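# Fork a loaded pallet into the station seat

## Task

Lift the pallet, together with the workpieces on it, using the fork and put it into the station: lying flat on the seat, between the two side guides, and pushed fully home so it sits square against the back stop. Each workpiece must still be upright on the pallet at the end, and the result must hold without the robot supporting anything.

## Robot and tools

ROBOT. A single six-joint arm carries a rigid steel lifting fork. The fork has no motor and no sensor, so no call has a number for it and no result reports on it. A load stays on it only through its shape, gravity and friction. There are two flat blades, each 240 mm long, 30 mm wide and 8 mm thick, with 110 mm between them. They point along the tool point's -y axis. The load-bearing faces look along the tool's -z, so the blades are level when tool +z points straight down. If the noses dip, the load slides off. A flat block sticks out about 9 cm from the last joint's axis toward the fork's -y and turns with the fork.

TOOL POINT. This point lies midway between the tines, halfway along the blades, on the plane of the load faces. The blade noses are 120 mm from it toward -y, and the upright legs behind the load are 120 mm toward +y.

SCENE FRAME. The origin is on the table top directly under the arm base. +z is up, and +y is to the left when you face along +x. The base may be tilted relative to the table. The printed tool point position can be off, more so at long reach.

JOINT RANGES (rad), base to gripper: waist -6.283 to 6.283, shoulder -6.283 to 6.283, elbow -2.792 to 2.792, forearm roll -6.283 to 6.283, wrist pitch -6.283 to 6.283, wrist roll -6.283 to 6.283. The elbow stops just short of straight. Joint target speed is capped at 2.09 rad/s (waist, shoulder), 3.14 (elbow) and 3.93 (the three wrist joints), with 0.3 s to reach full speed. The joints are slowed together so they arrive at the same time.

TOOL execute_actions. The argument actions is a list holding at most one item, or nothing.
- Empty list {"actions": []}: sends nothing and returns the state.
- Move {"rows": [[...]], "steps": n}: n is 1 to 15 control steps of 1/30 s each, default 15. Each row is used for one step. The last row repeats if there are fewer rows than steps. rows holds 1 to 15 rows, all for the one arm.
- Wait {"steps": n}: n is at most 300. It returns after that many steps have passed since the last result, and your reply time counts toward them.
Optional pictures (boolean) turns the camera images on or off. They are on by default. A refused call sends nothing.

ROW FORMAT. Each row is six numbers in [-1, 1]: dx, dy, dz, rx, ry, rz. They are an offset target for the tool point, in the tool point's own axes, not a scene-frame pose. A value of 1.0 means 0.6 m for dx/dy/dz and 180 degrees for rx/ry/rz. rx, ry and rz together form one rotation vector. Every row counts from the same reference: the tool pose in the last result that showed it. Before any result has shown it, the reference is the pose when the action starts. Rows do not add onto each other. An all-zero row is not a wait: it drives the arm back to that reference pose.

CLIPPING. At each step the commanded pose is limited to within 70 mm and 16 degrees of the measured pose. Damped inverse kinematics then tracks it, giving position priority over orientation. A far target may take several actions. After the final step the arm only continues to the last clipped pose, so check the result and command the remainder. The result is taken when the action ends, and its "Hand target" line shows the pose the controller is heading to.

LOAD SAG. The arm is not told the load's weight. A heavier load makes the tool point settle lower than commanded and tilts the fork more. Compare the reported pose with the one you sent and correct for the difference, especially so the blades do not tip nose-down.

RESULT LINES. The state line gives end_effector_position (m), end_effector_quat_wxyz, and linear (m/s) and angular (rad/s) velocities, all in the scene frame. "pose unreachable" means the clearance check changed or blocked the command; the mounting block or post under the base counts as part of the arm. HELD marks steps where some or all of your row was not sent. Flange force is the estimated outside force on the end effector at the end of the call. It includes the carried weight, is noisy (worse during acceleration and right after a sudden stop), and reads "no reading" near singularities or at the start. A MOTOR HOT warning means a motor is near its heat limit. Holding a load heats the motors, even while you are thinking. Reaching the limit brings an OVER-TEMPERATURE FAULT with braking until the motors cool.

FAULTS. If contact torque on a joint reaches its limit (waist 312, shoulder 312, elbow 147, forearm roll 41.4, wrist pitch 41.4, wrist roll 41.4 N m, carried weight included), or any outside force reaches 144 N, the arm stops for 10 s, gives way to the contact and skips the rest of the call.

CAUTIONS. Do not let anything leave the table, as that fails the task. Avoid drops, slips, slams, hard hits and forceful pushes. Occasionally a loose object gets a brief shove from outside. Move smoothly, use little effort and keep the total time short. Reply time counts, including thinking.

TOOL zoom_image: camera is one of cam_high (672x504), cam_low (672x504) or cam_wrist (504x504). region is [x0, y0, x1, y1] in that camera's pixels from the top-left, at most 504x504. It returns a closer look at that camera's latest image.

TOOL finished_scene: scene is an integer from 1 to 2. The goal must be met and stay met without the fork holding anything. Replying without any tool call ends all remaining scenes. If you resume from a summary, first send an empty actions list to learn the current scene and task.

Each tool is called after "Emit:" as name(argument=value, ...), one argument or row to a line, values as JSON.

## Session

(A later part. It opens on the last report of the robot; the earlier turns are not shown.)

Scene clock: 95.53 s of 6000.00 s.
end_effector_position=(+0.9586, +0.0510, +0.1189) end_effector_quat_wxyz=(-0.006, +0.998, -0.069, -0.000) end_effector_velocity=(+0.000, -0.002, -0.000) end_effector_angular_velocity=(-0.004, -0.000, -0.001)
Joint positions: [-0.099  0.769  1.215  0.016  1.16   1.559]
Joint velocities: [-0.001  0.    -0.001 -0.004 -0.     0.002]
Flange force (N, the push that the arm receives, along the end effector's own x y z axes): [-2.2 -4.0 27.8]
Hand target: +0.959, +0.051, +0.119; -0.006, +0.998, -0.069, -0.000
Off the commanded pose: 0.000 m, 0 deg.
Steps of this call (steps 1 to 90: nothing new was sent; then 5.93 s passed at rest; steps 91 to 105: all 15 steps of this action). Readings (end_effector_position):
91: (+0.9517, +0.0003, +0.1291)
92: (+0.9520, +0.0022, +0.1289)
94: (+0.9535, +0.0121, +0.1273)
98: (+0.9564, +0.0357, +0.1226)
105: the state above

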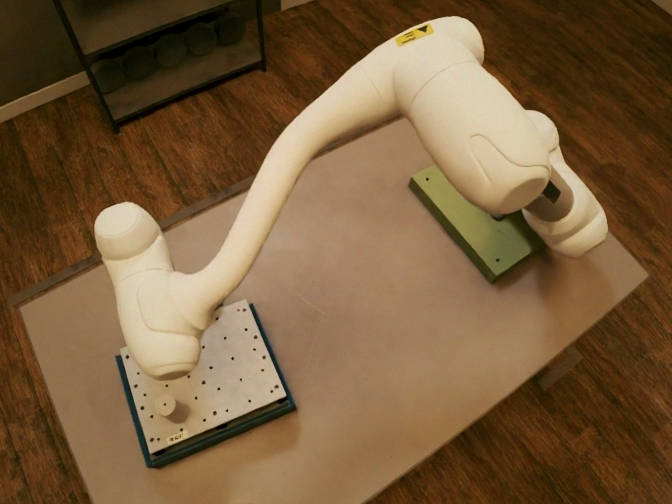

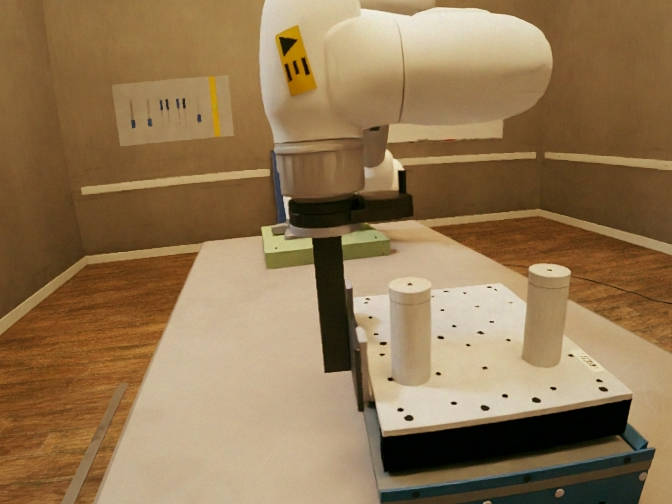

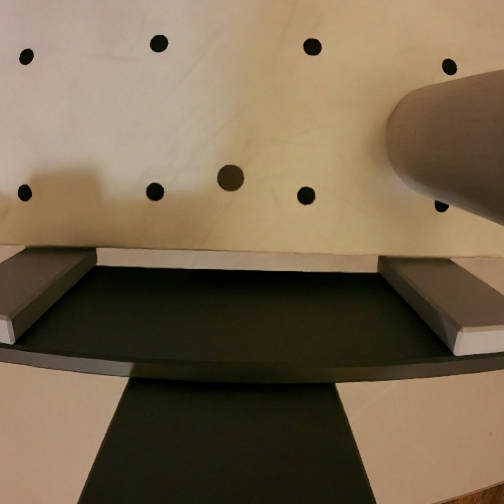

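Still carried; lower further.

Emit:
execute_actions(
  actions=[
    {"rows":[[0,0,0.004,0,0,0],[0,0,0.008,0,0,0],[0,0,0.012,0,0,0],[0,0,0.016,0,0,0],[0,0,0.02,0,0,0]],"steps":12},
  ],
)

Emit:
zoom_image(
  camera="cam_high",
  region=[80, 260, 340, 484],
)

Scene clock: 99.17 s of 6000.00 s.
end_effector_position=(+0.9588, +0.0511, +0.1071) end_effector_quat_wxyz=(-0.006, +0.998, -0.069, -0.000) end_effector_velocity=(-0.000, -0.001, -0.001) end_effector_angular_velocity=(+0.001, +0.001, -0.001)
Joint positions: [-0.099  0.777  1.223  0.016  1.144  1.559]
Joint velocities: [-0.001  0.001  0.     0.001 -0.     0.   ]
Flange force (N, the push that the arm receives, along the end effector's own x y z axes): [-0.2 -2.8 14.0]
Hand target: +0.959, +0.051, +0.107; -0.006, +0.998, -0.069, -0.000
Off the commanded pose: 0.000 m, 0 deg.
Steps of this call (steps 1 to 90: nothing new was sent; then 0.23 s passed at rest; steps 91 to 102: all 12 steps of this action). Readings (end_effector_position):
91: (+0.9587, +0.0509, +0.1189)
92: (+0.9590, +0.0509, +0.1182)
94: (+0.9590, +0.0509, +0.1139)
98: (+0.9588, +0.0510, +0.1072)
102: the state above

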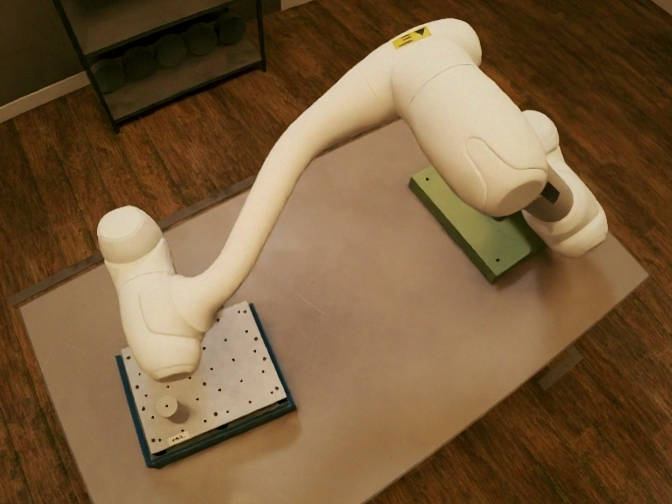

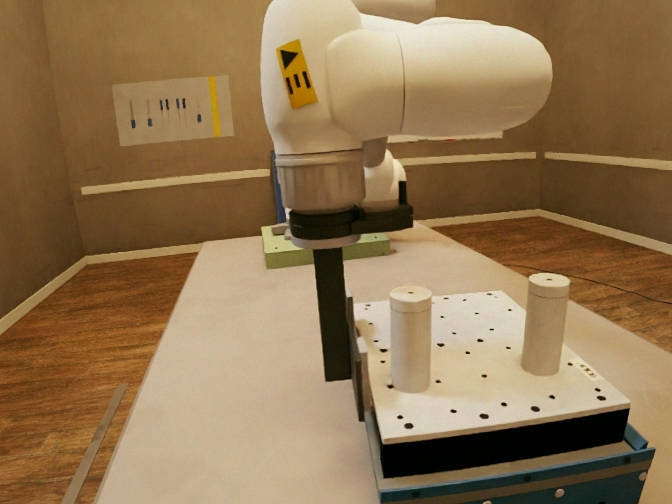

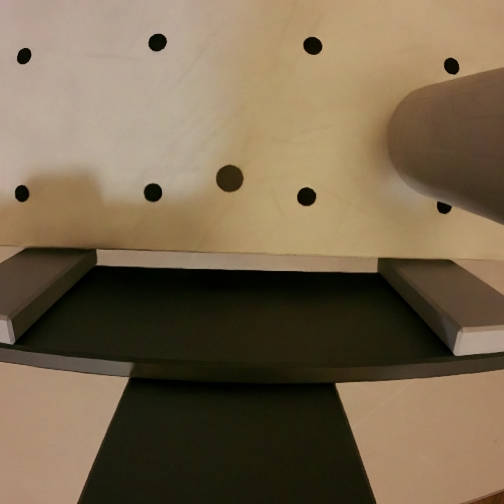

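Region (80, 260, 340, 484) of cam_high's 672x504 image, scaled by 1.938, with more detail than that image has; it fills the top 434 rows of this view, and the rest is white.

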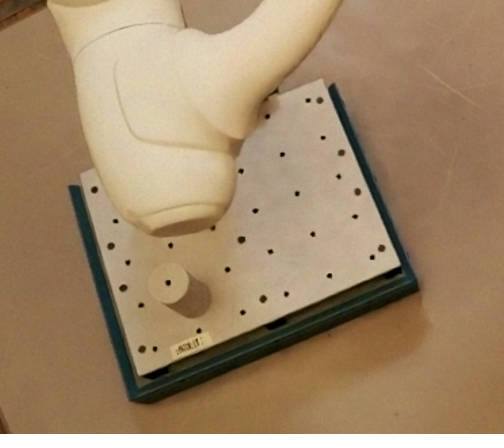

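Emit:
execute_actions(
  actions=[
    {"rows":[[0,0,0.004,0,0,0],[0,0,0.008,0,0,0],[0,-0.004,0.009,0,0,0],[0,-0.008,0.009,0,0,0],[0,-0.012,0.009,0,0,0],[0,-0.016,0.009,0,0,0],[0,-0.02,0.009,0,0,0]],"steps":15},
  ],
)

Emit:
zoom_image(
  camera="cam_high",
  region=[80, 260, 340, 484],
)

Scene clock: 115.17 s of 6000.00 s.
end_effector_position=(+0.9593, +0.0580, +0.1009) end_effector_quat_wxyz=(-0.003, +0.998, -0.069, -0.001) end_effector_velocity=(-0.001, +0.001, -0.001) end_effector_angular_velocity=(-0.001, +0.001, +0.003)
Joint positions: [-0.09   0.781  1.226  0.009  1.138  1.572]
Joint velocities: [ 0.001  0.     0.001 -0.001 -0.    -0.001]
Flange force (N, the push that the arm receives, along the end effector's own x y z axes): [1.8 13.9 -4.5]
Hand target: +0.959, +0.058, +0.101; -0.003, +0.998, -0.069, -0.001
Off the commanded pose: 0.005 m, 0 deg.
FORCE FAULT: contact force on the arm reached its limit, and the arm stopped for 10 seconds. The contact can be on any part of the arm, not only on its tool. The arm's remaining commands of this call were not run. The arm holds still and accepts commands again. Move the arm away from the contact; if what it grips holds it there, let go first. Pushing or pulling that hard again can fault the arm again.
The stop began at step 100 of this call (marked STOPPED below). From that step on the arm followed nothing that you had sent. 6 steps, steps kept back included, did not run and will not run. Nothing is kept back now.
Steps of this call (steps 1 to 90: nothing new was sent; then 2.67 s passed at rest; steps 91 to 99: the first 9 steps of this action; steps 100 to 400: the stop). Readings (end_effector_position):
91: (+0.9586, +0.0512, +0.1068)
92: (+0.9586, +0.0512, +0.1060)
94: (+0.9588, +0.0523, +0.1028)
98: (+0.9597, +0.0599, +0.1015)
100: (+0.9593, +0.0585, +0.1010) STOPPED
400: the state above

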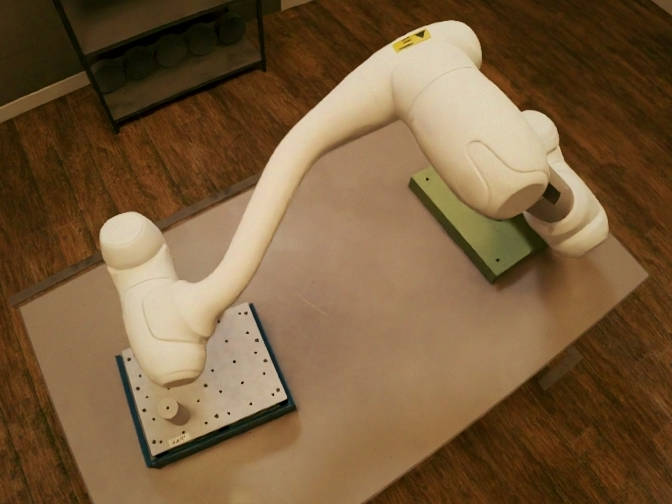

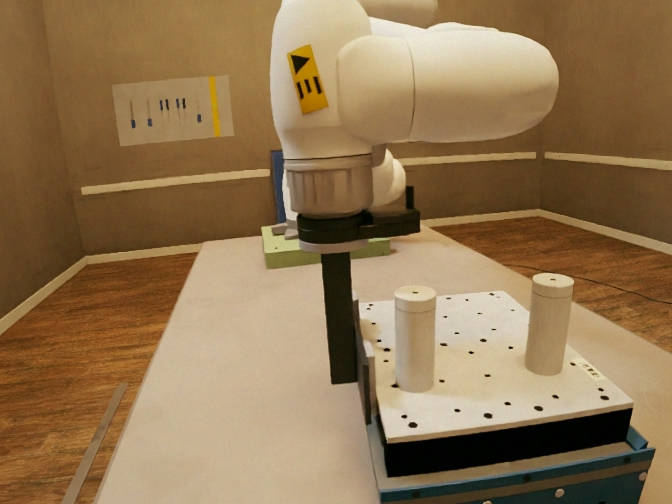

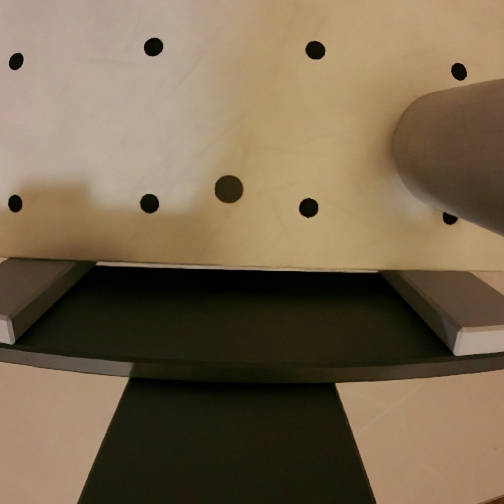

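Region (80, 260, 340, 484) of cam_high's 672x504 image, scaled by 1.938, with more detail than that image has; it fills the top 434 rows of this view, and the rest is white.

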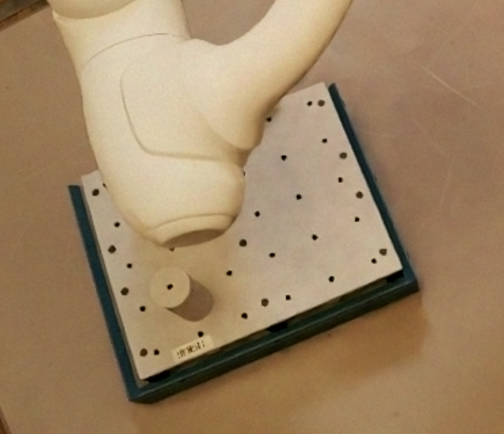

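Emit:
execute_actions(
  actions=[
    {"rows":[[0,0.01,0.002,0,0,0],[0,0.03,0.003,0,0,0],[0,0.06,0.003,0,0,0],[0,0.1,0.003,0,0,0],[0,0.14,0.003,0,0,0],[0,0.18,0.003,0,0,0],[0,0.22,0.003,0,0,0],[0,0.26,0.003,0,0,0],[0,0.3,0.003,0,0,0],[0,0.34,0.003,0,0,0],[0,0.38,0.003,0,0,0],[0,0.42,0.003,0,0,0],[0,0.46,0.003,0,0,0]],"steps":15},
  ],
  pictures=false,
)

Emit:
execute_actions(
  actions=[
    {"steps":10},
  ],
)

Emit:
zoom_image(
  camera="cam_high",
  region=[80, 260, 340, 484],
)

Scene clock: 122.63 s of 6000.00 s.
end_effector_position=(+0.9276, -0.1471, +0.0974) end_effector_quat_wxyz=(-0.002, +0.998, -0.071, -0.001) end_effector_velocity=(-0.077, -0.526, -0.001) end_effector_angular_velocity=(-0.003, -0.005, -0.004)
Joint positions: [-0.307  0.8    1.197  0.006  1.148  1.358]
Joint velocities: [-0.546  0.141 -0.26  -0.004  0.116 -0.539]
Flange force (N, the push that the arm receives, along the end effector's own x y z axes): [0.1 -2.2 -0.8]
Hand target: +0.920, -0.197, +0.097; -0.002, +0.997, -0.071, -0.001
Off the commanded pose: 0.069 m, 0 deg; position clipped at the last step of the last action.
Steps of this call (steps 1 to 90: nothing new was sent; then 3.97 s passed at rest; steps 91 to 105: all 15 steps of this action). Readings (end_effector_position):
91: (+0.9593, +0.0579, +0.1009)
92: (+0.9592, +0.0561, +0.1008)
94: (+0.9570, +0.0414, +0.0997)
98: (+0.9465, -0.0237, +0.0982)
105: the state above

Scene clock: 122.97 s of 6000.00 s.
end_effector_position=(+0.9202, -0.1969, +0.0973) end_effector_quat_wxyz=(-0.002, +0.998, -0.071, -0.001) end_effector_velocity=(-0.000, +0.001, -0.000) end_effector_angular_velocity=(+0.002, +0.001, +0.000)
Joint positions: [-0.359  0.816  1.169  0.005  1.161  1.307]
Joint velocities: [ 0.001 -0.     0.002  0.002 -0.    -0.   ]
Flange force (N, the push that the arm receives, along the end effector's own x y z axes): [4.2 -3.4 -1.0]
Hand target: +0.920, -0.197, +0.097; -0.002, +0.997, -0.071, -0.001
Off the commanded pose: 0.018 m, 0 deg; position clipped at the last step of the last action.
Steps of this call (steps 1 to 10: nothing new was sent). Readings (end_effector_position):
1: (+0.9251, -0.1648, +0.0974)
2: (+0.9228, -0.1809, +0.0973)
4: (+0.9202, -0.1969, +0.0972)
8: (+0.9202, -0.1969, +0.0973)
10: the state above

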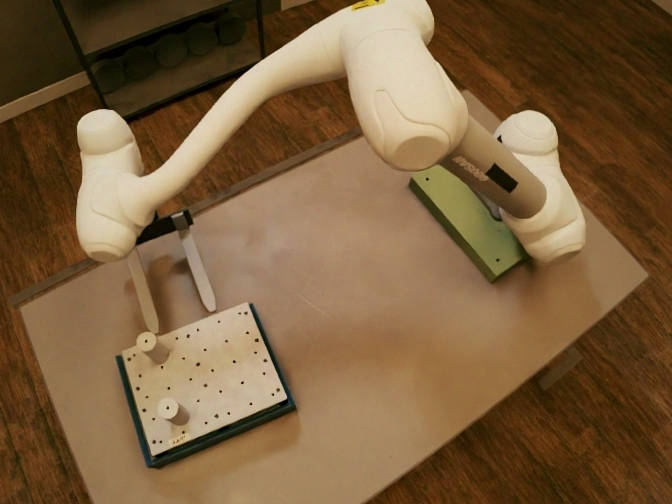

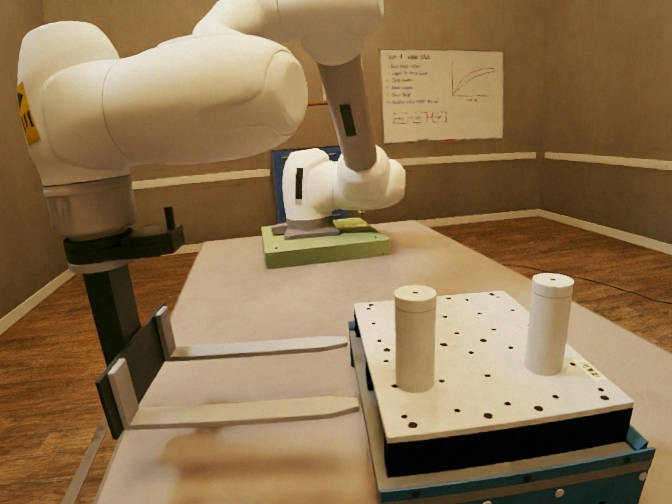

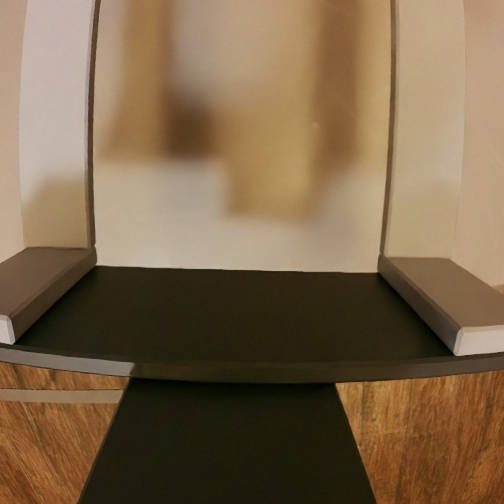

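Region (80, 260, 340, 484) of cam_high's 672x504 image, scaled by 1.938, with more detail than that image has; it fills the top 434 rows of this view, and the rest is white.

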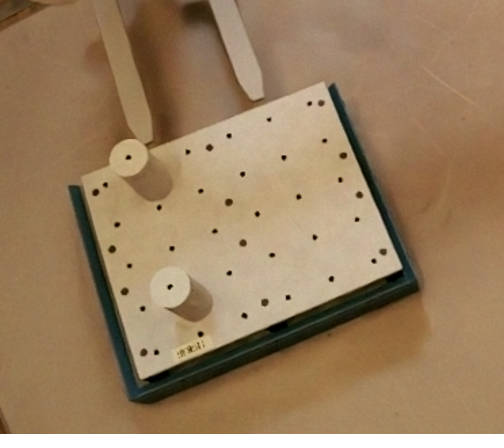

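Emit:
finished_scene(
  scene=2,
)

The scene is finished: the task was done.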